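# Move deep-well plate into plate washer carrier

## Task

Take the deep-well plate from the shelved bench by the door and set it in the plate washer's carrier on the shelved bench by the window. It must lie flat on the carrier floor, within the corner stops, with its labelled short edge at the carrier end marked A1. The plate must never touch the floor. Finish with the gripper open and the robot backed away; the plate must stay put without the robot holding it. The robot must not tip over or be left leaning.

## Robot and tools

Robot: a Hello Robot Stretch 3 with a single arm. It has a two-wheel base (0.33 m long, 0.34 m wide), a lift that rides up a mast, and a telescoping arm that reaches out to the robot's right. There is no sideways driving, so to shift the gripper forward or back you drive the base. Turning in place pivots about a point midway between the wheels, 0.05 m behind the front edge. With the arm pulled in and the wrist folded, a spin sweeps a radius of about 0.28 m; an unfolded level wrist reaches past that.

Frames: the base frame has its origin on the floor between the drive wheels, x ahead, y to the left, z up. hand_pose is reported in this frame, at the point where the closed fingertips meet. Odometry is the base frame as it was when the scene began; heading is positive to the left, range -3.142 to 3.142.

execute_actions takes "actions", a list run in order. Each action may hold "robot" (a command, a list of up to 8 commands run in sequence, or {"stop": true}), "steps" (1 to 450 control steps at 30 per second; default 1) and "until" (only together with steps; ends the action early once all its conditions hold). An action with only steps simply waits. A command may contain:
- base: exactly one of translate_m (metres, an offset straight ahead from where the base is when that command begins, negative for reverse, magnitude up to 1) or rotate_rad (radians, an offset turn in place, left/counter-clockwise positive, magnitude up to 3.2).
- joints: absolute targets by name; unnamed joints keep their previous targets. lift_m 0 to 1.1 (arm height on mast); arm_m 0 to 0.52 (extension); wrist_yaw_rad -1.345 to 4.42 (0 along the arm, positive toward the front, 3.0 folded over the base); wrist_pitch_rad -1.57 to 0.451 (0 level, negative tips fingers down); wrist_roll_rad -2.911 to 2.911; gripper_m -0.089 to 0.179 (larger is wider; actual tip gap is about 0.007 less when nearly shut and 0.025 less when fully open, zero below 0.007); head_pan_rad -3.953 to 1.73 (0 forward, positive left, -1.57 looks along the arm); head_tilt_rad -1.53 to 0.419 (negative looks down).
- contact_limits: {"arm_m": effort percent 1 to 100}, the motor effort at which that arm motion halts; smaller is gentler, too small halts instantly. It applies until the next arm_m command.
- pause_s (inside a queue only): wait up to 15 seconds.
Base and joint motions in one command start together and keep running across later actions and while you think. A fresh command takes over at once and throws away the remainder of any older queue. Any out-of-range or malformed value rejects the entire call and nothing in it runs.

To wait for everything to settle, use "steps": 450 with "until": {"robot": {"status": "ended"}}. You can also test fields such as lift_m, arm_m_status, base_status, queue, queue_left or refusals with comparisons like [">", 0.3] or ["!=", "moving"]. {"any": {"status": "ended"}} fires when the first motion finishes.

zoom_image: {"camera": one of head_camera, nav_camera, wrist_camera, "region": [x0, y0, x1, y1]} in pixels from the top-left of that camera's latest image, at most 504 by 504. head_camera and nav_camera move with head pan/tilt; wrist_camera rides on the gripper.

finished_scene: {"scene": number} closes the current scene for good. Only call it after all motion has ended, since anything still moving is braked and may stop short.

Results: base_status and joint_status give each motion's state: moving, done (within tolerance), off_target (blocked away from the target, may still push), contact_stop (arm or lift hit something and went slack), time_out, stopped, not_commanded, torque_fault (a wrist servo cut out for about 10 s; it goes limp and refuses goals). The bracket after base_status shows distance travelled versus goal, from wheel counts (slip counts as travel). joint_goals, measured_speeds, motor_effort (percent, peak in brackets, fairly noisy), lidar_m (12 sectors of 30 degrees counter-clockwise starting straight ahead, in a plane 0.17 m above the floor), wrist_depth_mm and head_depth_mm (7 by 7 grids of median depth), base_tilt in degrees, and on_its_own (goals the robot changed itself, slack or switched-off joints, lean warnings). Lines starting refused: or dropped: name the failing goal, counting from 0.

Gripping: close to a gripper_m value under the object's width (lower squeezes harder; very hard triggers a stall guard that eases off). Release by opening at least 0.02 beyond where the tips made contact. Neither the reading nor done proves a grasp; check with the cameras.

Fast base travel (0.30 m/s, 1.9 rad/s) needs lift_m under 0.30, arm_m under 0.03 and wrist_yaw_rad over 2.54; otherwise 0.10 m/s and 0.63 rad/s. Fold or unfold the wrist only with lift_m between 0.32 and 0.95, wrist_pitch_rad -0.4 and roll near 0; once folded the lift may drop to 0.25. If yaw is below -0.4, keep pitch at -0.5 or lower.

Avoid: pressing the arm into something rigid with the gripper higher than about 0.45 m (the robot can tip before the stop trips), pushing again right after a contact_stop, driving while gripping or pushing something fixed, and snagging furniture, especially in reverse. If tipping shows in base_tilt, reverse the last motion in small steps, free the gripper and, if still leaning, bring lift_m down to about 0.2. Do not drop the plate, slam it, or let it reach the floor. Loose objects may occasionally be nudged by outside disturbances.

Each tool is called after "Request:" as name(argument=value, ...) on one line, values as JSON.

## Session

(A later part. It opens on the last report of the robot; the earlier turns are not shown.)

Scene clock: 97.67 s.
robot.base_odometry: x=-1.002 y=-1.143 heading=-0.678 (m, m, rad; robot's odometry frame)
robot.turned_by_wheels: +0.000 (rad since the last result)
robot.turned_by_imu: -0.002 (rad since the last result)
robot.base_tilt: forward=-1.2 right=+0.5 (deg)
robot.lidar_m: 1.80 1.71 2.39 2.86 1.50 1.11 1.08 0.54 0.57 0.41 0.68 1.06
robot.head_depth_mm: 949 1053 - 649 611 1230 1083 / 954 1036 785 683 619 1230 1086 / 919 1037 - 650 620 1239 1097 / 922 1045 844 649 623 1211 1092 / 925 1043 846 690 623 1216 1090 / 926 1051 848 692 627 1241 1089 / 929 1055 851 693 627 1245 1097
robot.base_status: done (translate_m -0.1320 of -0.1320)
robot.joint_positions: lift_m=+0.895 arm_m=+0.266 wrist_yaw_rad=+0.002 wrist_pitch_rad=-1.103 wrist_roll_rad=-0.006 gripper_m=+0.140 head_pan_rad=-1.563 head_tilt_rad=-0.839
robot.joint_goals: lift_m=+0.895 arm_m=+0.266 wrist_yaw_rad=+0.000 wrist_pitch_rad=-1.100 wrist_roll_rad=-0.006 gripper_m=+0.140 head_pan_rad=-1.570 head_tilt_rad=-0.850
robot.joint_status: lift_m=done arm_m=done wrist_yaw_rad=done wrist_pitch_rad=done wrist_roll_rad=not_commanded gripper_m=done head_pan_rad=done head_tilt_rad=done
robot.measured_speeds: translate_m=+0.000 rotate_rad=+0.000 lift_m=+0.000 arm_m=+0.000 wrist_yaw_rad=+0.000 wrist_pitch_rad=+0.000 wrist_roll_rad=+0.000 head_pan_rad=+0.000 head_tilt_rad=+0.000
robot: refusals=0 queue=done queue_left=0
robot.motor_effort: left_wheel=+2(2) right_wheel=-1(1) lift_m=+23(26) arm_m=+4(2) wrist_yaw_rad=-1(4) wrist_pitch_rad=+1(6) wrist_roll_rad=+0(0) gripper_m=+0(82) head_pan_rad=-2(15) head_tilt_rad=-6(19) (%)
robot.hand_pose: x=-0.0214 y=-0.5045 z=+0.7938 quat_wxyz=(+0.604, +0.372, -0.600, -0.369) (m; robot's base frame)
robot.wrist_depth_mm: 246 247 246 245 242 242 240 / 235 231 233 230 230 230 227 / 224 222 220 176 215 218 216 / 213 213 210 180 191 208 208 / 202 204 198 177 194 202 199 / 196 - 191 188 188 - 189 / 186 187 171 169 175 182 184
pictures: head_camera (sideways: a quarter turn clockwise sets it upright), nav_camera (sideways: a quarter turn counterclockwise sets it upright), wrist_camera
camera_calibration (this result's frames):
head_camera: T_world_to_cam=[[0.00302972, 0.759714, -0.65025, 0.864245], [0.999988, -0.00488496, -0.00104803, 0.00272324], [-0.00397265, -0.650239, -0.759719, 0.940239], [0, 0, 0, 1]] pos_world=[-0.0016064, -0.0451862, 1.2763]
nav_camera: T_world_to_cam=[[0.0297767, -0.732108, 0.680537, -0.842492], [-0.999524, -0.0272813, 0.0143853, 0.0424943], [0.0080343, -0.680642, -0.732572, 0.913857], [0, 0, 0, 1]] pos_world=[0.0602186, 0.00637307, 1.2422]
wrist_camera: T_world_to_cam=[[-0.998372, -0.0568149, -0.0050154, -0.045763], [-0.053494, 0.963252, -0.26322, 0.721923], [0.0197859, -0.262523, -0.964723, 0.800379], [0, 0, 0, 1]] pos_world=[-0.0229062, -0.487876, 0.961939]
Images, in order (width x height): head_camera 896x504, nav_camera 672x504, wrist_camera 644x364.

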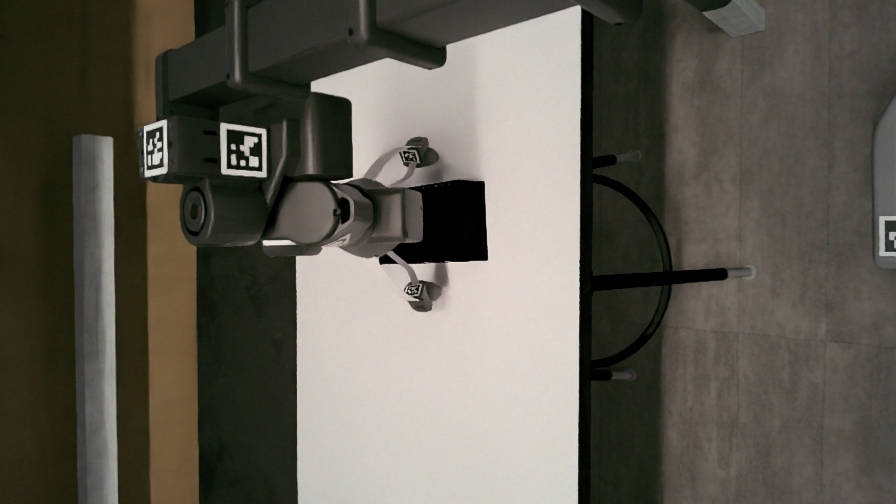

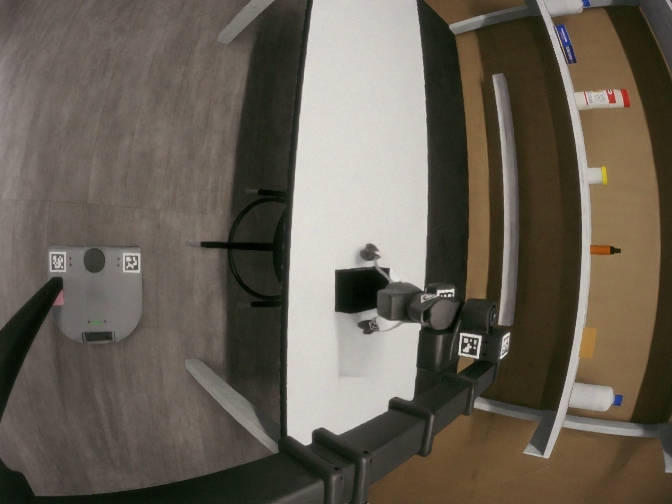

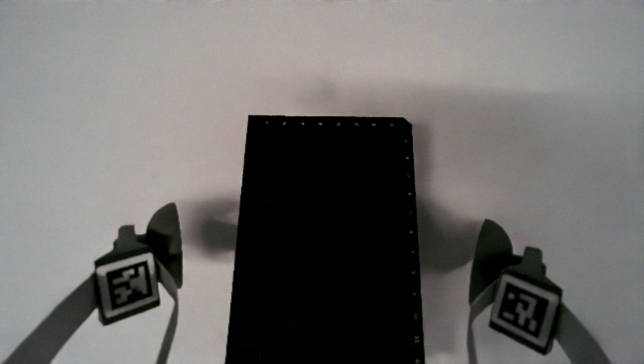

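Request:
execute_actions(actions=[{"robot":[{"joints":{"lift_m":0.885,"gripper_m":0.11}},{"joints":{"gripper_m":0.052}},{"pause_s":0.3},{"joints":{"lift_m":0.93}}],"steps":450,"until":{"robot":{"status":"ended"}}}])

Request:
zoom_image(camera="head_camera", region=[300, 100, 520, 320])

Scene clock: 103.20 s.
robot.base_odometry: x=-1.002 y=-1.143 heading=-0.678 (m, m, rad; robot's odometry frame)
robot.turned_by_wheels: +0.000 (rad since the last result)
robot.turned_by_imu: -0.001 (rad since the last result)
robot.base_tilt: forward=-1.2 right=+0.6 (deg)
robot.lidar_m: 1.81 1.70 2.38 2.85 1.49 1.11 1.08 0.54 0.56 0.41 0.68 1.06
robot.head_depth_mm: 942 - 823 681 617 1225 1082 / 935 - 808 685 619 1232 1089 / 923 - 799 650 622 1232 1095 / 923 1039 841 639 623 1214 1090 / 926 1047 845 689 625 1214 1092 / 927 1050 846 691 627 1242 1093 / 927 1054 849 695 627 1243 1097
robot.base_status: done (translate_m -0.1320 of -0.1320)
robot.joint_positions: lift_m=+0.930 arm_m=+0.266 wrist_yaw_rad=+0.002 wrist_pitch_rad=-1.108 wrist_roll_rad=-0.006 gripper_m=+0.053 head_pan_rad=-1.563 head_tilt_rad=-0.839
robot.joint_goals: lift_m=+0.930 arm_m=+0.266 wrist_yaw_rad=+0.000 wrist_pitch_rad=-1.100 wrist_roll_rad=-0.006 gripper_m=+0.052 head_pan_rad=-1.570 head_tilt_rad=-0.850
robot.joint_status: lift_m=done arm_m=done wrist_yaw_rad=done wrist_pitch_rad=done wrist_roll_rad=not_commanded gripper_m=done head_pan_rad=done head_tilt_rad=done
robot.measured_speeds: translate_m=+0.000 rotate_rad=+0.000 lift_m=+0.000 arm_m=+0.000 wrist_yaw_rad=+0.000 wrist_pitch_rad=+0.000 wrist_roll_rad=+0.000 head_pan_rad=+0.000 head_tilt_rad=+0.000
robot: refusals=0 queue=done queue_left=0
robot.motor_effort: left_wheel=+2(2) right_wheel=-1(1) lift_m=+24(27) arm_m=+3(3) wrist_yaw_rad=-1(1) wrist_pitch_rad=+2(3) wrist_roll_rad=+0(0) gripper_m=-18(92) head_pan_rad=-3(3) head_tilt_rad=-6(5) (%)
robot.hand_pose: x=-0.0215 y=-0.5036 z=+0.8284 quat_wxyz=(+0.604, +0.374, -0.599, -0.371) (m; robot's base frame)
robot.wrist_depth_mm: 287 286 286 286 283 284 279 / 276 274 270 271 270 267 269 / 262 262 257 162 170 255 255 / 251 247 243 157 167 243 244 / 239 236 159 169 151 234 234 / 228 231 152 152 146 225 222 / 220 220 153 153 158 214 214
pictures: head_camera (sideways: a quarter turn clockwise sets it upright), nav_camera (sideways: a quarter turn counterclockwise sets it upright), wrist_camera
camera_calibration (this result's frames):
head_camera: T_world_to_cam=[[0.00302945, 0.759714, -0.65025, 0.864245], [0.999988, -0.0048846, -0.00104803, 0.00272324], [-0.00397242, -0.650239, -0.759719, 0.940239], [0, 0, 0, 1]] pos_world=[-0.00160638, -0.0451862, 1.2763]
nav_camera: T_world_to_cam=[[0.029777, -0.732108, 0.680537, -0.842492], [-0.999524, -0.0272816, 0.0143853, 0.0424943], [0.00803455, -0.680642, -0.732572, 0.913857], [0, 0, 0, 1]] pos_world=[0.0602186, 0.00637308, 1.2422]
wrist_camera: T_world_to_cam=[[-0.99838, -0.0566599, -0.0052447, -0.0452793], [-0.0533669, 0.964348, -0.2592, 0.72729], [0.019744, -0.2585, -0.965809, 0.836926], [0, 0, 0, 1]] pos_world=[-0.022917, -0.487581, 0.996587]
Images, in order (width x height): head_camera 896x504, nav_camera 672x504, wrist_camera 644x364.

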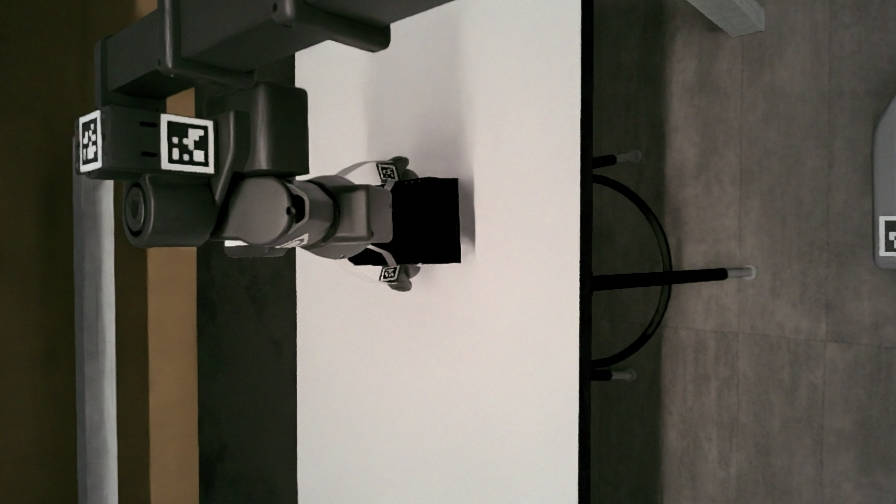

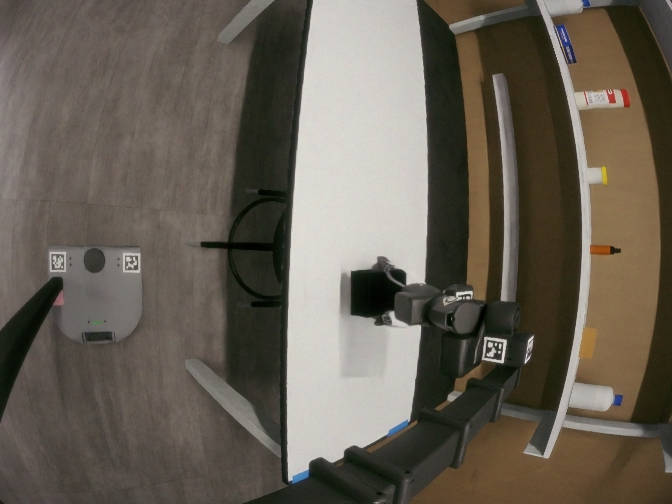

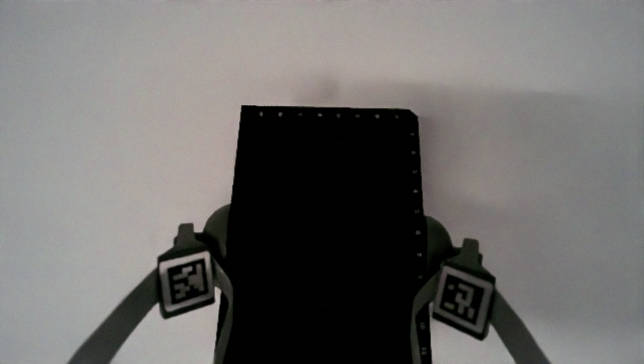

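Region (300, 100, 520, 320) of head_camera's 896x504 image, scaled by 2.291, with more detail than that image has.

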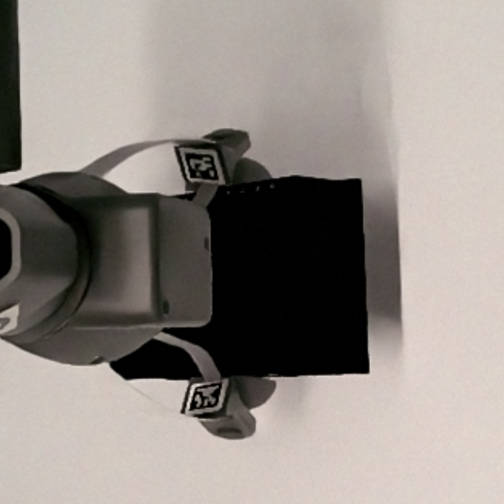

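Request:
execute_actions(actions=[{"robot":[{"base":{"rotate_rad":1.425},"joints":{"arm_m":0.02,"lift_m":1.0,"head_pan_rad":0.0,"head_tilt_rad":-0.6}},{"base":{"translate_m":1.0}},{"base":{"translate_m":0.9}}],"steps":450,"until":{"robot":{"status":"ended"}}},{"steps":450,"until":{"robot":{"status":"ended"}}}])

Scene clock: 133.93 s.
robot.base_odometry: x=+0.392 y=+0.148 heading=+0.747 (m, m, rad; robot's odometry frame)
robot.turned_by_wheels: +1.425 (rad since the last result)
robot.turned_by_imu: +1.446 (rad since the last result)
robot.base_tilt: forward=-1.1 right=+0.4 (deg)
robot.lidar_m: 1.60 1.12 2.07 1.31 1.32 1.68 2.34 2.39 1.50 1.40 1.46 1.24
robot.head_depth_mm: 1437 1637 1273 2073 1687 1377 1164 / 1448 1640 1277 1965 1697 1381 1167 / 1428 1562 1201 1938 1714 1382 1168 / 1406 1148 1090 1896 1701 1391 1170 / 1381 1124 1091 1881 1711 1399 1174 / 1375 1480 1164 1842 1713 1394 1180 / 1335 1479 1307 1053 1718 1403 1182
robot.base_status: done (translate_m +0.9000 of +0.9000)
robot.joint_positions: lift_m=+1.000 arm_m=+0.020 wrist_yaw_rad=+0.002 wrist_pitch_rad=-1.108 wrist_roll_rad=-0.006 gripper_m=+0.053 head_pan_rad=-0.007 head_tilt_rad=-0.606
robot.joint_goals: lift_m=+1.000 arm_m=+0.020 wrist_yaw_rad=+0.000 wrist_pitch_rad=-1.100 wrist_roll_rad=-0.006 gripper_m=+0.052 head_pan_rad=+0.000 head_tilt_rad=-0.600
robot.joint_status: lift_m=done arm_m=done wrist_yaw_rad=done wrist_pitch_rad=done wrist_roll_rad=not_commanded gripper_m=done head_pan_rad=done head_tilt_rad=done
robot.measured_speeds: translate_m=+0.000 rotate_rad=+0.000 lift_m=+0.000 arm_m=+0.000 wrist_yaw_rad=+0.000 wrist_pitch_rad=+0.000 wrist_roll_rad=+0.000 head_pan_rad=+0.000 head_tilt_rad=+0.000
robot: refusals=0 queue=done queue_left=0
robot.motor_effort: left_wheel=-1(6) right_wheel=+3(10) lift_m=+24(24) arm_m=-5(7) wrist_yaw_rad=-1(1) wrist_pitch_rad=+2(2) wrist_roll_rad=+0(0) gripper_m=-18(18) head_pan_rad=+1(30) head_tilt_rad=+2(24) (%)
robot.hand_pose: x=-0.0215 y=-0.2582 z=+0.8984 quat_wxyz=(+0.604, +0.374, -0.599, -0.371) (m; robot's base frame)
robot.wrist_depth_mm: - - - - - - - / - - - - - - - / - - - 163 170 - - / - - - 157 168 - - / - - 160 170 150 - - / - - 152 152 145 - - / - - 152 153 159 986 976
pictures: head_camera (sideways: a quarter turn clockwise sets it upright), nav_camera (sideways: a quarter turn counterclockwise sets it upright), wrist_camera
camera_calibration (this result's frames):
head_camera: T_world_to_cam=[[-0.588605, 0.0131412, -0.808314, 1.07386], [0.0196804, 0.999804, 0.0019233, 0.00483466], [0.808181, -0.0147759, -0.588749, 0.712905], [0, 0, 0, 1]] pos_world=[0.0558267, -0.00841168, 1.28773]
nav_camera: T_world_to_cam=[[0.555228, 0.0201172, 0.831455, -1.04241], [0.00853252, -0.999793, 0.0184923, 0.0309933], [0.831654, -0.00317304, -0.555285, 0.678221], [0, 0, 0, 1]] pos_world=[0.0144638, 0.0541092, 1.24275]
wrist_camera: T_world_to_cam=[[-0.998379, -0.0566682, -0.00525188, -0.0310065], [-0.0533774, 0.964404, -0.258988, 0.508649], [0.0197413, -0.258288, -0.965866, 0.968044], [0, 0, 0, 1]] pos_world=[-0.0229164, -0.242266, 1.06657]
Images, in order (width x height): head_camera 896x504, nav_camera 672x504, wrist_camera 644x364.

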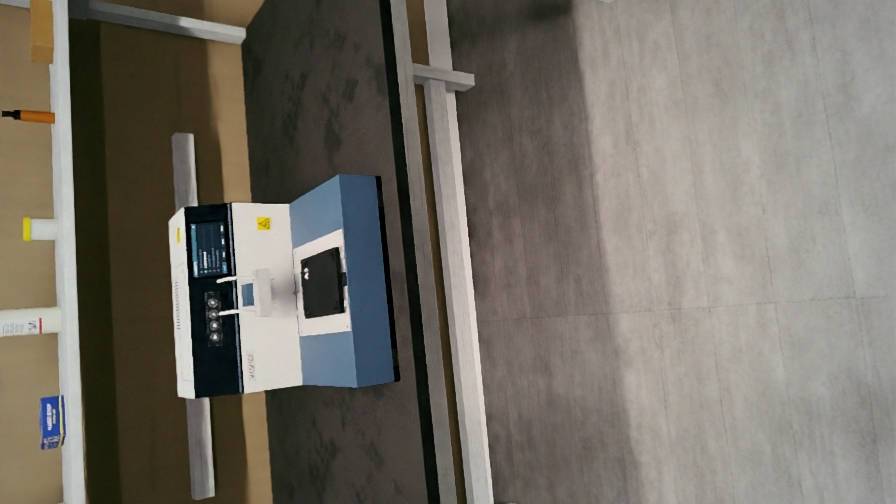

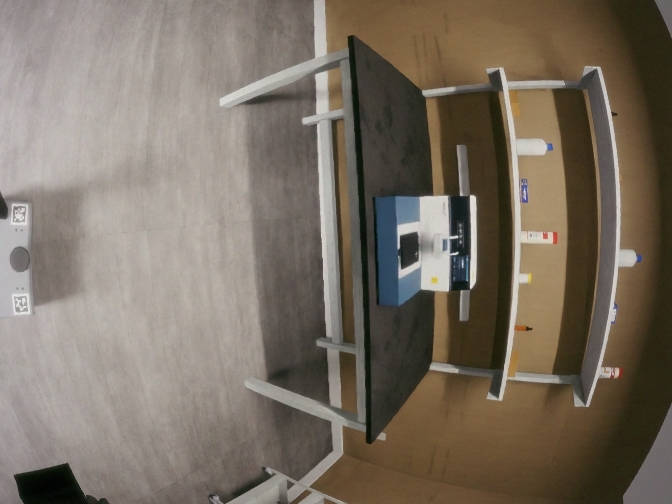

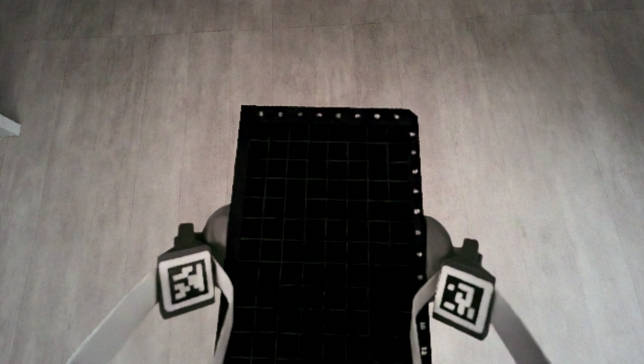

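Request:
execute_actions(actions=[{"robot":[{"base":{"translate_m":0.52},"joints":{"lift_m":1.06}},{"base":{"rotate_rad":1.71},"joints":{"head_pan_rad":-1.57,"head_tilt_rad":-0.7}},{"base":{"translate_m":-0.034}}],"steps":450,"until":{"robot":{"status":"ended"}}}])

Scene clock: 148.93 s.
robot.base_odometry: x=+0.800 y=+0.480 heading=+2.457 (m, m, rad; robot's odometry frame)
robot.turned_by_wheels: +1.710 (rad since the last result)
robot.turned_by_imu: +1.724 (rad since the last result)
robot.base_tilt: forward=-1.1 right=+0.4 (deg)
robot.lidar_m: 2.01 1.55 2.04 3.04 1.81 1.34 1.26 0.82 1.13 1.09 1.13 0.82
robot.head_depth_mm: 690 - - - - 1316 1130 / 840 - - - - 1236 1132 / 984 - - - - 784 1131 / 998 782 699 656 600 333 1140 / 1001 789 715 690 626 1327 1138 / 1001 1077 762 741 627 1337 1140 / 1005 1095 1087 818 657 1327 1140
robot.base_status: done (translate_m -0.0340 of -0.0340)
robot.joint_positions: lift_m=+1.060 arm_m=+0.020 wrist_yaw_rad=+0.002 wrist_pitch_rad=-1.108 wrist_roll_rad=-0.006 gripper_m=+0.053 head_pan_rad=-1.563 head_tilt_rad=-0.691
robot.joint_goals: lift_m=+1.060 arm_m=+0.020 wrist_yaw_rad=+0.000 wrist_pitch_rad=-1.100 wrist_roll_rad=-0.006 gripper_m=+0.052 head_pan_rad=-1.570 head_tilt_rad=-0.700
robot.joint_status: lift_m=done arm_m=done wrist_yaw_rad=done wrist_pitch_rad=done wrist_roll_rad=not_commanded gripper_m=done head_pan_rad=done head_tilt_rad=done
robot.measured_speeds: translate_m=+0.000 rotate_rad=+0.000 lift_m=+0.000 arm_m=+0.000 wrist_yaw_rad=+0.000 wrist_pitch_rad=+0.000 wrist_roll_rad=+0.000 head_pan_rad=+0.000 head_tilt_rad=+0.000
robot: refusals=0 queue=done queue_left=0
robot.motor_effort: left_wheel=-1(7) right_wheel=+2(8) lift_m=+24(25) arm_m=-5(5) wrist_yaw_rad=-1(2) wrist_pitch_rad=+3(3) wrist_roll_rad=+0(0) gripper_m=-18(18) head_pan_rad=-3(29) head_tilt_rad=-4(17) (%)
robot.hand_pose: x=-0.0215 y=-0.2582 z=+0.9584 quat_wxyz=(+0.604, +0.374, -0.599, -0.371) (m; robot's base frame)
robot.wrist_depth_mm: 448 358 344 333 345 432 446 / 425 427 389 379 366 416 423 / - 419 408 164 169 406 396 / - - - 156 167 - - / - - 160 170 150 - - / - - 152 152 145 - - / - - 153 155 158 - -
pictures: head_camera (sideways: a quarter turn clockwise sets it upright), nav_camera (sideways: a quarter turn counterclockwise sets it upright), wrist_camera
camera_calibration (this result's frames):
head_camera: T_world_to_cam=[[0.00389471, 0.655486, -0.755198, 1.00101], [0.999987, -0.0049733, 0.000840487, 0.000264622], [-0.0032049, -0.755191, -0.655497, 0.804684], [0, 0, 0, 1]] pos_world=[-0.00158431, -0.048453, 1.28342]
nav_camera: T_world_to_cam=[[0.0288814, -0.623714, 0.781119, -0.973574], [-0.999544, -0.0248737, 0.0170962, 0.0389621], [0.00876614, -0.781257, -0.624148, 0.772827], [0, 0, 0, 1]] pos_world=[0.0602878, -0.00248603, 1.24217]
wrist_camera: T_world_to_cam=[[-0.998379, -0.0566807, -0.00524571, -0.0307004], [-0.0533911, 0.964404, -0.258988, 0.524189], [0.0197386, -0.258288, -0.965866, 1.026], [0, 0, 0, 1]] pos_world=[-0.0229155, -0.242266, 1.12658]
Images, in order (width x height): head_camera 896x504, nav_camera 672x504, wrist_camera 644x364.

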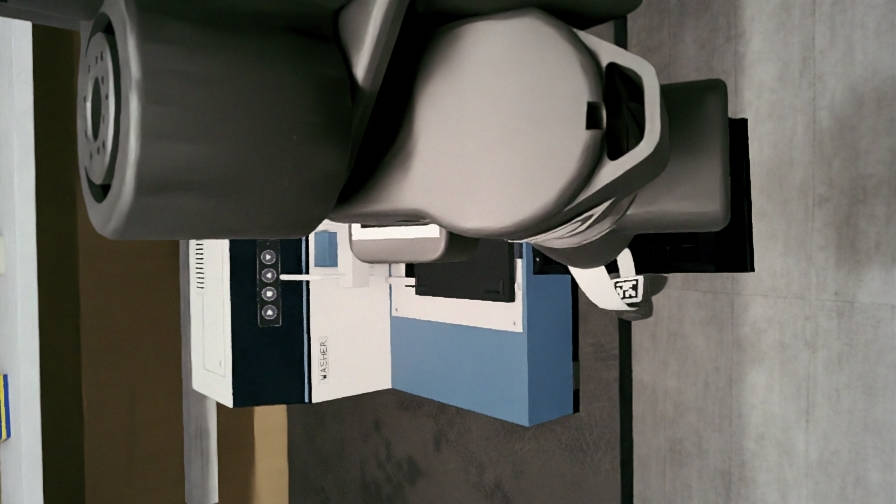

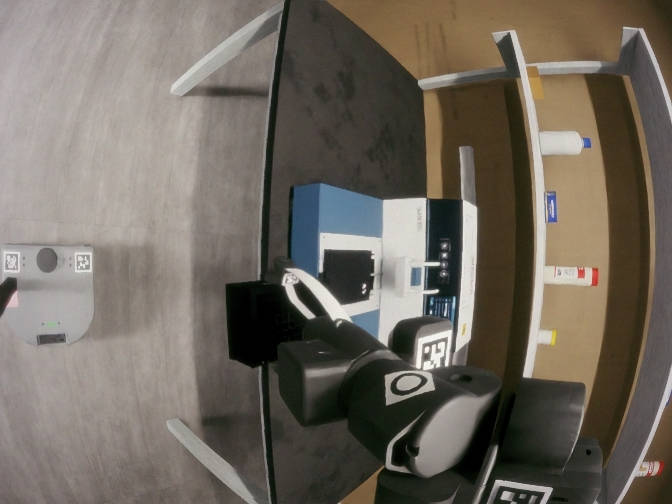

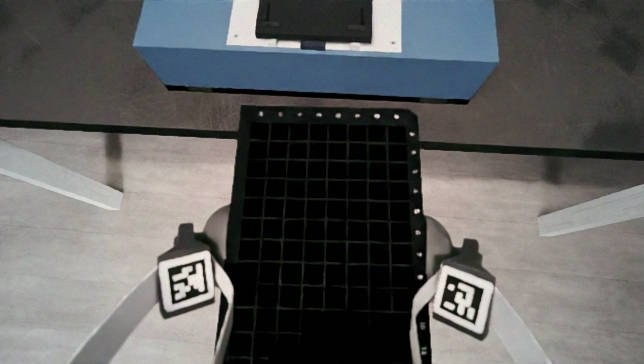

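Request:
execute_actions(actions=[{"robot":{"base":{"translate_m":0.01},"joints":{"arm_m":0.13,"lift_m":1.04}},"steps":450,"until":{"robot":{"status":"ended"}}}])

Request:
zoom_image(camera="wrist_camera", region=[180, 0, 480, 200])

Scene clock: 152.80 s.
robot.base_odometry: x=+0.792 y=+0.486 heading=+2.457 (m, m, rad; robot's odometry frame)
robot.turned_by_wheels: +0.000 (rad since the last result)
robot.turned_by_imu: -0.001 (rad since the last result)
robot.base_tilt: forward=-1.1 right=+0.6 (deg)
robot.lidar_m: 2.00 1.54 2.02 2.85 1.81 1.35 1.27 0.83 1.12 1.09 1.13 0.81
robot.head_depth_mm: - - - 790 647 1312 1126 / - - - 682 630 1319 1130 / 980 - - - 428 1313 1133 / 998 759 694 687 435 1327 1137 / 1001 788 713 691 628 1325 1140 / 1007 1075 950 762 627 1328 1143 / 1006 1104 1090 818 657 1331 1139
robot.base_status: done (translate_m +0.0100 of +0.0100)
robot.joint_positions: lift_m=+1.040 arm_m=+0.130 wrist_yaw_rad=+0.001 wrist_pitch_rad=-1.108 wrist_roll_rad=-0.006 gripper_m=+0.053 head_pan_rad=-1.563 head_tilt_rad=-0.691
robot.joint_goals: lift_m=+1.040 arm_m=+0.130 wrist_yaw_rad=+0.000 wrist_pitch_rad=-1.100 wrist_roll_rad=-0.006 gripper_m=+0.052 head_pan_rad=-1.570 head_tilt_rad=-0.700
robot.joint_status: lift_m=done arm_m=done wrist_yaw_rad=done wrist_pitch_rad=done wrist_roll_rad=not_commanded gripper_m=done head_pan_rad=done head_tilt_rad=done
robot.measured_speeds: translate_m=+0.000 rotate_rad=+0.000 lift_m=+0.000 arm_m=+0.000 wrist_yaw_rad=+0.000 wrist_pitch_rad=+0.000 wrist_roll_rad=+0.000 head_pan_rad=+0.000 head_tilt_rad=+0.000
robot: refusals=0 queue=done queue_left=0
robot.motor_effort: left_wheel=+0(4) right_wheel=+3(8) lift_m=+16(24) arm_m=+3(3) wrist_yaw_rad=-2(1) wrist_pitch_rad=+3(3) wrist_roll_rad=+0(0) gripper_m=-18(18) head_pan_rad=-2(3) head_tilt_rad=-5(4) (%)
robot.hand_pose: x=-0.0215 y=-0.3674 z=+0.9389 quat_wxyz=(+0.604, +0.374, -0.599, -0.371) (m; robot's base frame)
robot.wrist_depth_mm: 434 335 324 304 321 325 414 / 407 308 304 289 303 309 396 / 386 296 294 163 170 291 378 / 370 365 328 157 166 356 362 / - - 160 170 150 352 349 / - - 153 154 145 - - / - - 153 153 159 - -
pictures: head_camera (sideways: a quarter turn clockwise sets it upright), nav_camera (sideways: a quarter turn counterclockwise sets it upright), wrist_camera
camera_calibration (this result's frames):
head_camera: T_world_to_cam=[[0.00394125, 0.655582, -0.755114, 1.0009], [0.999987, -0.00504553, 0.000838863, 0.000266738], [-0.00326001, -0.755107, -0.655593, 0.80481], [0, 0, 0, 1]] pos_world=[-0.00158783, -0.0484501, 1.28342]
nav_camera: T_world_to_cam=[[0.0288372, -0.623816, 0.781039, -0.97347], [-0.999546, -0.0248038, 0.017094, 0.038965], [0.00870918, -0.781178, -0.624248, 0.772957], [0, 0, 0, 1]] pos_world=[0.0602876, -0.00248232, 1.24217]
wrist_camera: T_world_to_cam=[[-0.998403, -0.0562493, -0.00526164, -0.0368607], [-0.0529759, 0.964502, -0.258709, 0.624245], [0.019627, -0.258017, -0.965941, 0.979098], [0, 0, 0, 1]] pos_world=[-0.0229487, -0.351535, 1.10705]
Images, in order (width x height): head_camera 896x504, nav_camera 672x504, wrist_camera 644x364.

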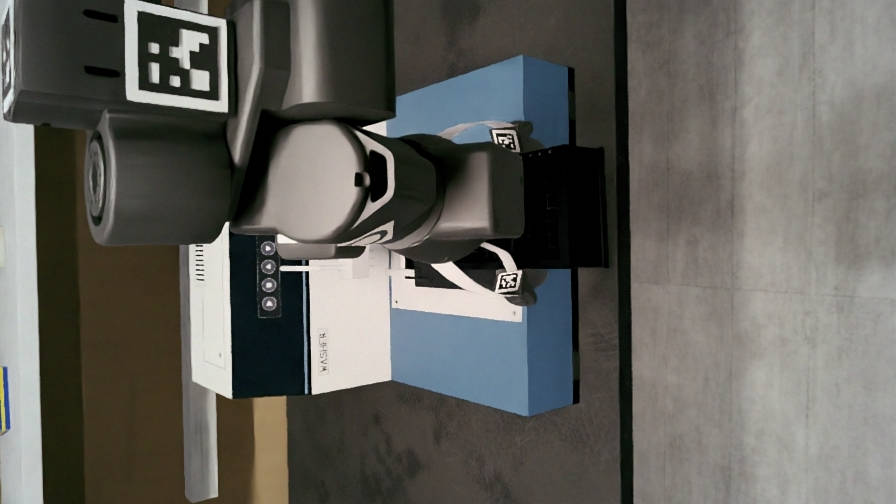

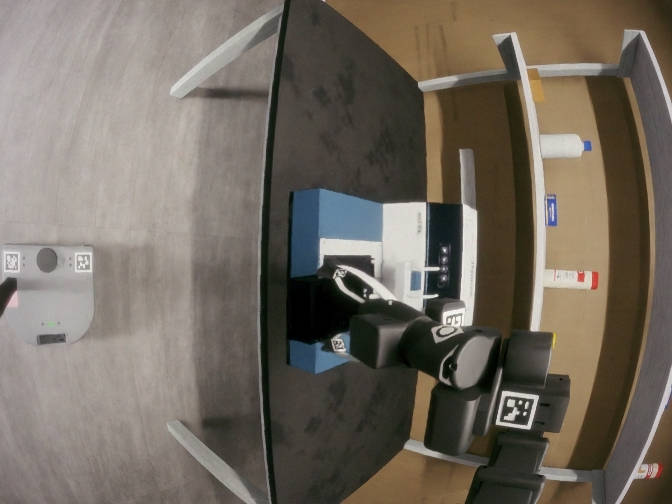

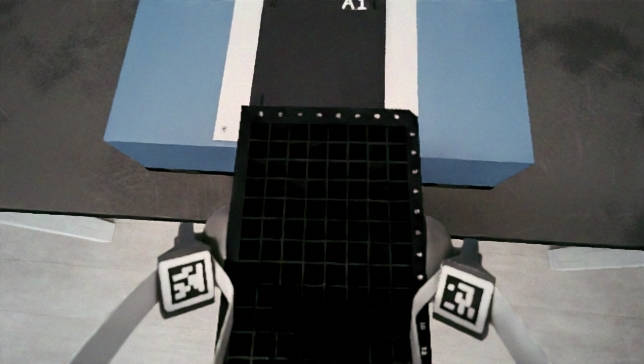

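Region (180, 0, 480, 200) of wrist_camera's 644x364 image, scaled by 1.680.

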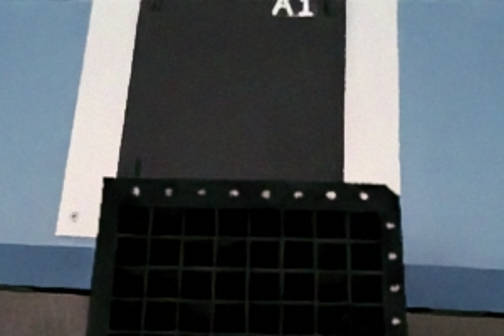

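Request:
execute_actions(actions=[{"robot":{"base":{"translate_m":0.015},"joints":{"arm_m":0.235,"lift_m":1.005,"wrist_yaw_rad":-0.03}},"steps":450,"until":{"robot":{"status":"ended"}}}])

Request:
zoom_image(camera="wrist_camera", region=[180, 0, 480, 200])

Scene clock: 160.53 s.
robot.base_odometry: x=+0.781 y=+0.496 heading=+2.457 (m, m, rad; robot's odometry frame)
robot.turned_by_wheels: +0.000 (rad since the last result)
robot.turned_by_imu: -0.001 (rad since the last result)
robot.base_tilt: forward=-1.1 right=+0.5 (deg)
robot.lidar_m: 1.98 1.53 2.00 2.81 1.84 1.37 1.28 0.84 1.13 1.09 1.13 0.79
robot.head_depth_mm: 976 - 1019 801 645 1316 1128 / 978 - 747 684 632 1320 1132 / 983 - - 537 630 1318 1132 / 1000 783 714 558 629 1320 1137 / 1003 788 713 690 627 1324 1138 / 1005 1075 994 789 628 1325 1141 / 1006 1101 1089 818 657 1332 1141
robot.base_status: done (translate_m +0.0150 of +0.0150)
robot.joint_positions: lift_m=+1.005 arm_m=+0.235 wrist_yaw_rad=-0.029 wrist_pitch_rad=-1.108 wrist_roll_rad=-0.006 gripper_m=+0.053 head_pan_rad=-1.563 head_tilt_rad=-0.691
robot.joint_goals: lift_m=+1.005 arm_m=+0.235 wrist_yaw_rad=-0.030 wrist_pitch_rad=-1.100 wrist_roll_rad=-0.006 gripper_m=+0.052 head_pan_rad=-1.570 head_tilt_rad=-0.700
robot.joint_status: lift_m=done arm_m=done wrist_yaw_rad=done wrist_pitch_rad=done wrist_roll_rad=not_commanded gripper_m=done head_pan_rad=done head_tilt_rad=done
robot.measured_speeds: translate_m=+0.000 rotate_rad=+0.000 lift_m=+0.000 arm_m=+0.000 wrist_yaw_rad=+0.000 wrist_pitch_rad=+0.000 wrist_roll_rad=+0.000 head_pan_rad=+0.000 head_tilt_rad=+0.000
robot: refusals=0 queue=done queue_left=0
robot.motor_effort: left_wheel=-1(3) right_wheel=+3(9) lift_m=+16(18) arm_m=+3(2) wrist_yaw_rad=-1(0) wrist_pitch_rad=+3(3) wrist_roll_rad=+0(0) gripper_m=-18(18) head_pan_rad=-2(2) head_tilt_rad=-4(5) (%)
robot.hand_pose: x=-0.0243 y=-0.4723 z=+0.9039 quat_wxyz=(+0.598, +0.365, -0.604, -0.380) (m; robot's base frame)
robot.wrist_depth_mm: 386 281 281 279 278 276 373 / 363 269 265 248 258 263 358 / 346 254 250 163 170 252 334 / 331 245 239 157 167 240 318 / 312 234 159 170 150 229 305 / 301 230 153 153 145 224 292 / - 299 153 154 159 288 289
pictures: head_camera (sideways: a quarter turn clockwise sets it upright), nav_camera (sideways: a quarter turn counterclockwise sets it upright), wrist_camera
camera_calibration (this result's frames):
head_camera: T_world_to_cam=[[0.00394635, 0.655589, -0.755108, 1.00089], [0.999987, -0.00505341, 0.000838743, 0.000266894], [-0.003266, -0.755101, -0.6556, 0.804819], [0, 0, 0, 1]] pos_world=[-0.00158821, -0.0484498, 1.28342]
nav_camera: T_world_to_cam=[[0.0288323, -0.623823, 0.781033, -0.973462], [-0.999546, -0.0247961, 0.0170939, 0.0389652], [0.00870299, -0.781172, -0.624255, 0.772967], [0, 0, 0, 1]] pos_world=[0.0602876, -0.00248219, 1.24217]
wrist_camera: T_world_to_cam=[[-0.999636, -0.0264715, -0.00527255, -0.0316615], [-0.0242094, 0.965703, -0.25852, 0.717329], [0.0119351, -0.258298, -0.965992, 0.917996], [0, 0, 0, 1]] pos_world=[-0.0252403, -0.456448, 1.07205]
Images, in order (width x height): head_camera 896x504, nav_camera 672x504, wrist_camera 644x364.

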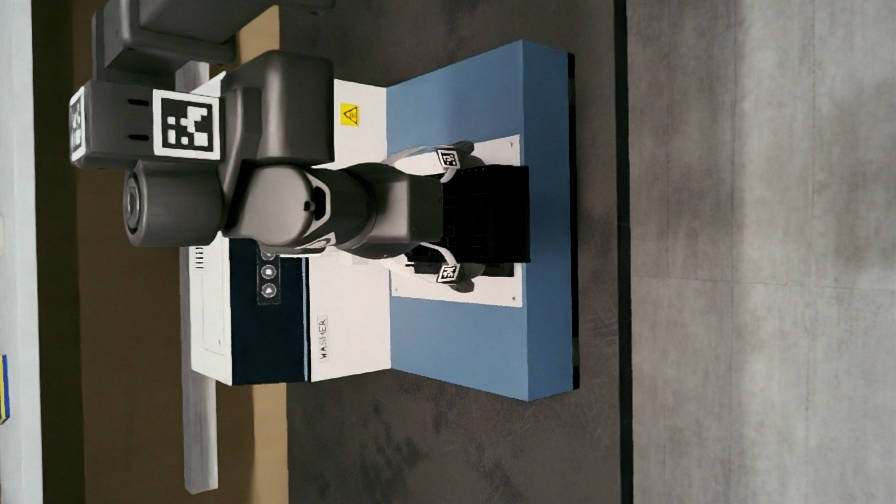

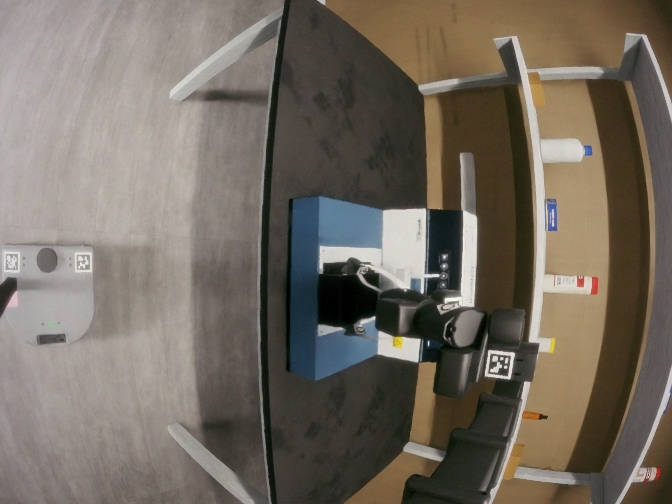

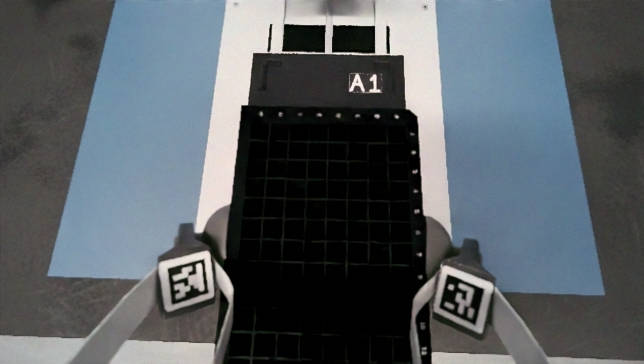

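Region (180, 0, 480, 200) of wrist_camera's 644x364 image, scaled by 1.680.

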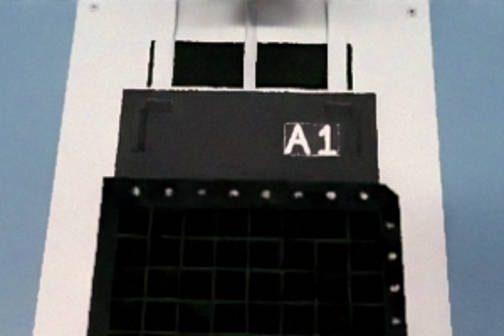

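Request:
execute_actions(actions=[{"robot":[{"joints":{"arm_m":0.300,"lift_m":0.998}},{"joints":{"lift_m":0.992}}],"steps":450,"until":{"robot":{"status":"ended"}}}])

Request:
zoom_image(camera="wrist_camera", region=[180, 40, 480, 364])

Request:
zoom_image(camera="head_camera", region=[400, 130, 560, 310])

Scene clock: 165.97 s.
robot.base_odometry: x=+0.781 y=+0.496 heading=+2.457 (m, m, rad; robot's odometry frame)
robot.turned_by_wheels: +0.000 (rad since the last result)
robot.turned_by_imu: -0.001 (rad since the last result)
robot.base_tilt: forward=-1.2 right=+0.6 (deg)
robot.lidar_m: 1.99 1.52 2.00 2.82 1.84 1.37 1.29 0.84 1.13 1.09 1.13 0.79
robot.head_depth_mm: 986 - 1013 803 647 1311 1125 / 981 - 727 683 630 1313 1132 / 983 - 729 604 629 1317 1133 / 1002 784 714 604 629 1318 1136 / 1002 789 710 691 627 1322 1132 / 1006 1072 993 789 628 1331 1137 / 1009 1095 1089 820 657 1331 1138
robot.base_status: done (translate_m +0.0150 of +0.0150)
robot.joint_positions: lift_m=+0.992 arm_m=+0.300 wrist_yaw_rad=-0.029 wrist_pitch_rad=-1.108 wrist_roll_rad=-0.006 gripper_m=+0.053 head_pan_rad=-1.563 head_tilt_rad=-0.691
robot.joint_goals: lift_m=+0.992 arm_m=+0.300 wrist_yaw_rad=-0.030 wrist_pitch_rad=-1.100 wrist_roll_rad=-0.006 gripper_m=+0.052 head_pan_rad=-1.570 head_tilt_rad=-0.700
robot.joint_status: lift_m=done arm_m=done wrist_yaw_rad=done wrist_pitch_rad=done wrist_roll_rad=not_commanded gripper_m=done head_pan_rad=done head_tilt_rad=done
robot.measured_speeds: translate_m=+0.000 rotate_rad=+0.000 lift_m=+0.000 arm_m=+0.000 wrist_yaw_rad=+0.000 wrist_pitch_rad=+0.000 wrist_roll_rad=+0.000 head_pan_rad=+0.000 head_tilt_rad=+0.000
robot: refusals=0 queue=done queue_left=0
robot.motor_effort: left_wheel=-2(1) right_wheel=+2(2) lift_m=+16(17) arm_m=+3(4) wrist_yaw_rad=+0(2) wrist_pitch_rad=+2(3) wrist_roll_rad=+0(0) gripper_m=-17(17) head_pan_rad=-3(3) head_tilt_rad=-5(5) (%)
robot.hand_pose: x=-0.0243 y=-0.5373 z=+0.8909 quat_wxyz=(+0.598, +0.365, -0.604, -0.380) (m; robot's base frame)
robot.wrist_depth_mm: 367 243 164 152 160 232 251 / 348 253 248 248 246 250 334 / 330 241 234 162 170 237 322 / 314 230 225 157 167 225 228 / 222 217 159 170 149 216 219 / 211 211 152 153 145 207 209 / 205 202 154 153 159 199 199
pictures: head_camera (sideways: a quarter turn clockwise sets it upright), nav_camera (sideways: a quarter turn counterclockwise sets it upright), wrist_camera
camera_calibration (this result's frames):
head_camera: T_world_to_cam=[[0.00394658, 0.655589, -0.755108, 1.00089], [0.999987, -0.00505376, 0.00083874, 0.000266898], [-0.00326627, -0.755101, -0.6556, 0.804819], [0, 0, 0, 1]] pos_world=[-0.00158823, -0.0484498, 1.28342]
nav_camera: T_world_to_cam=[[0.0288321, -0.623823, 0.781033, -0.973462], [-0.999546, -0.0247957, 0.0170939, 0.0389652], [0.00870271, -0.781172, -0.624255, 0.772967], [0, 0, 0, 1]] pos_world=[0.0602876, -0.00248219, 1.24217]
wrist_camera: T_world_to_cam=[[-0.999637, -0.0264317, -0.00527568, -0.0334295], [-0.0241708, 0.965718, -0.258464, 0.776683], [0.0119265, -0.258243, -0.966006, 0.888687], [0, 0, 0, 1]] pos_world=[-0.0252432, -0.521444, 1.05905]
Images, in order (width x height): head_camera 896x504, nav_camera 672x504, wrist_camera 644x364.

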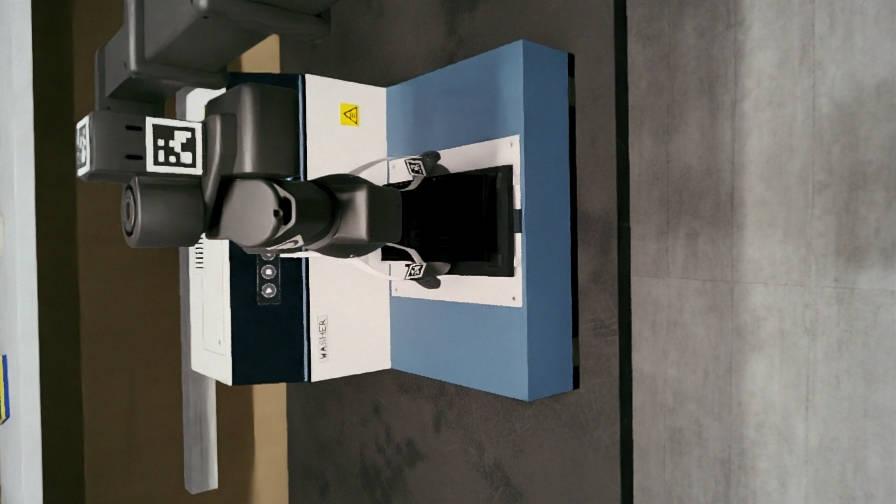

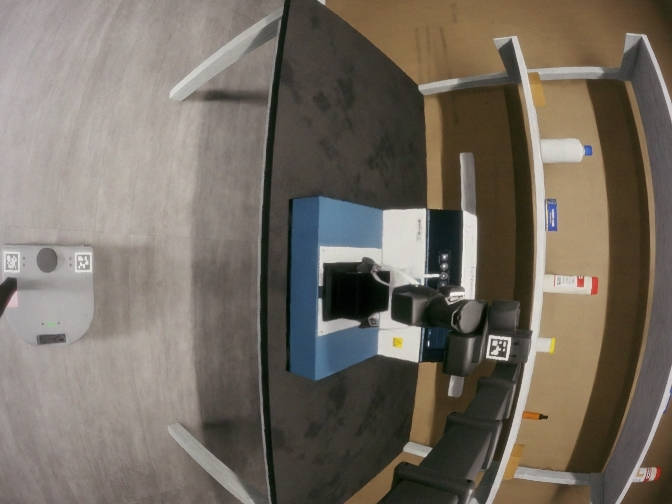

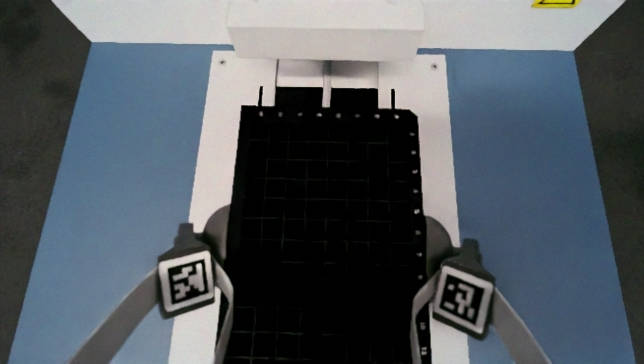

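Region (180, 40, 480, 364) of wrist_camera's 644x364 image, scaled by 1.556; it fills the left 467 columns of this view, and the rest is white.

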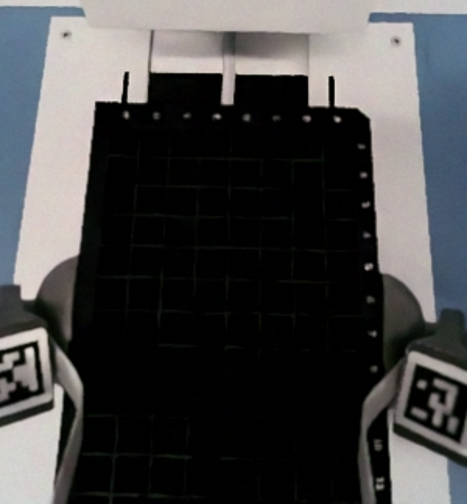

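Region (400, 130, 560, 310) of head_camera's 896x504 image, scaled by 2.800, with more detail than that image has.

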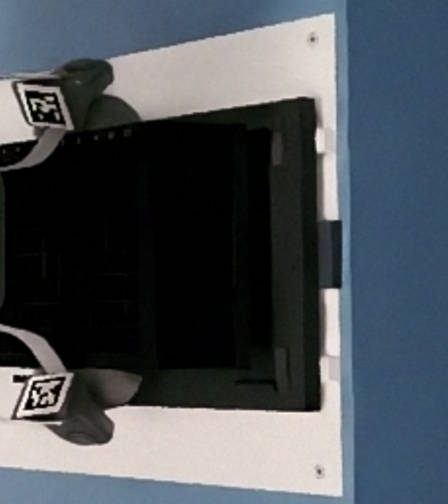

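Request:
zoom_image(camera="head_camera", region=[460, 230, 520, 290])

Request:
zoom_image(camera="head_camera", region=[460, 150, 520, 210])

Region (460, 230, 520, 290) of head_camera's 896x504 image, scaled by 8.400, with more detail than that image has.

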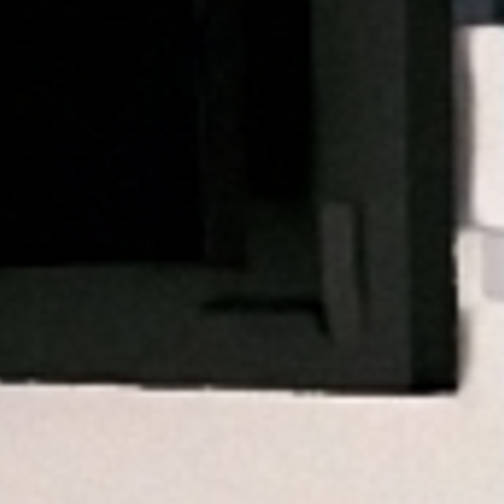

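Region (460, 150, 520, 210) of head_camera's 896x504 image, scaled by 8.400, with more detail than that image has.

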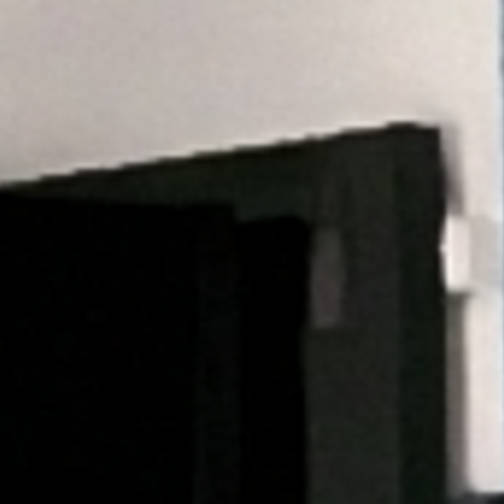

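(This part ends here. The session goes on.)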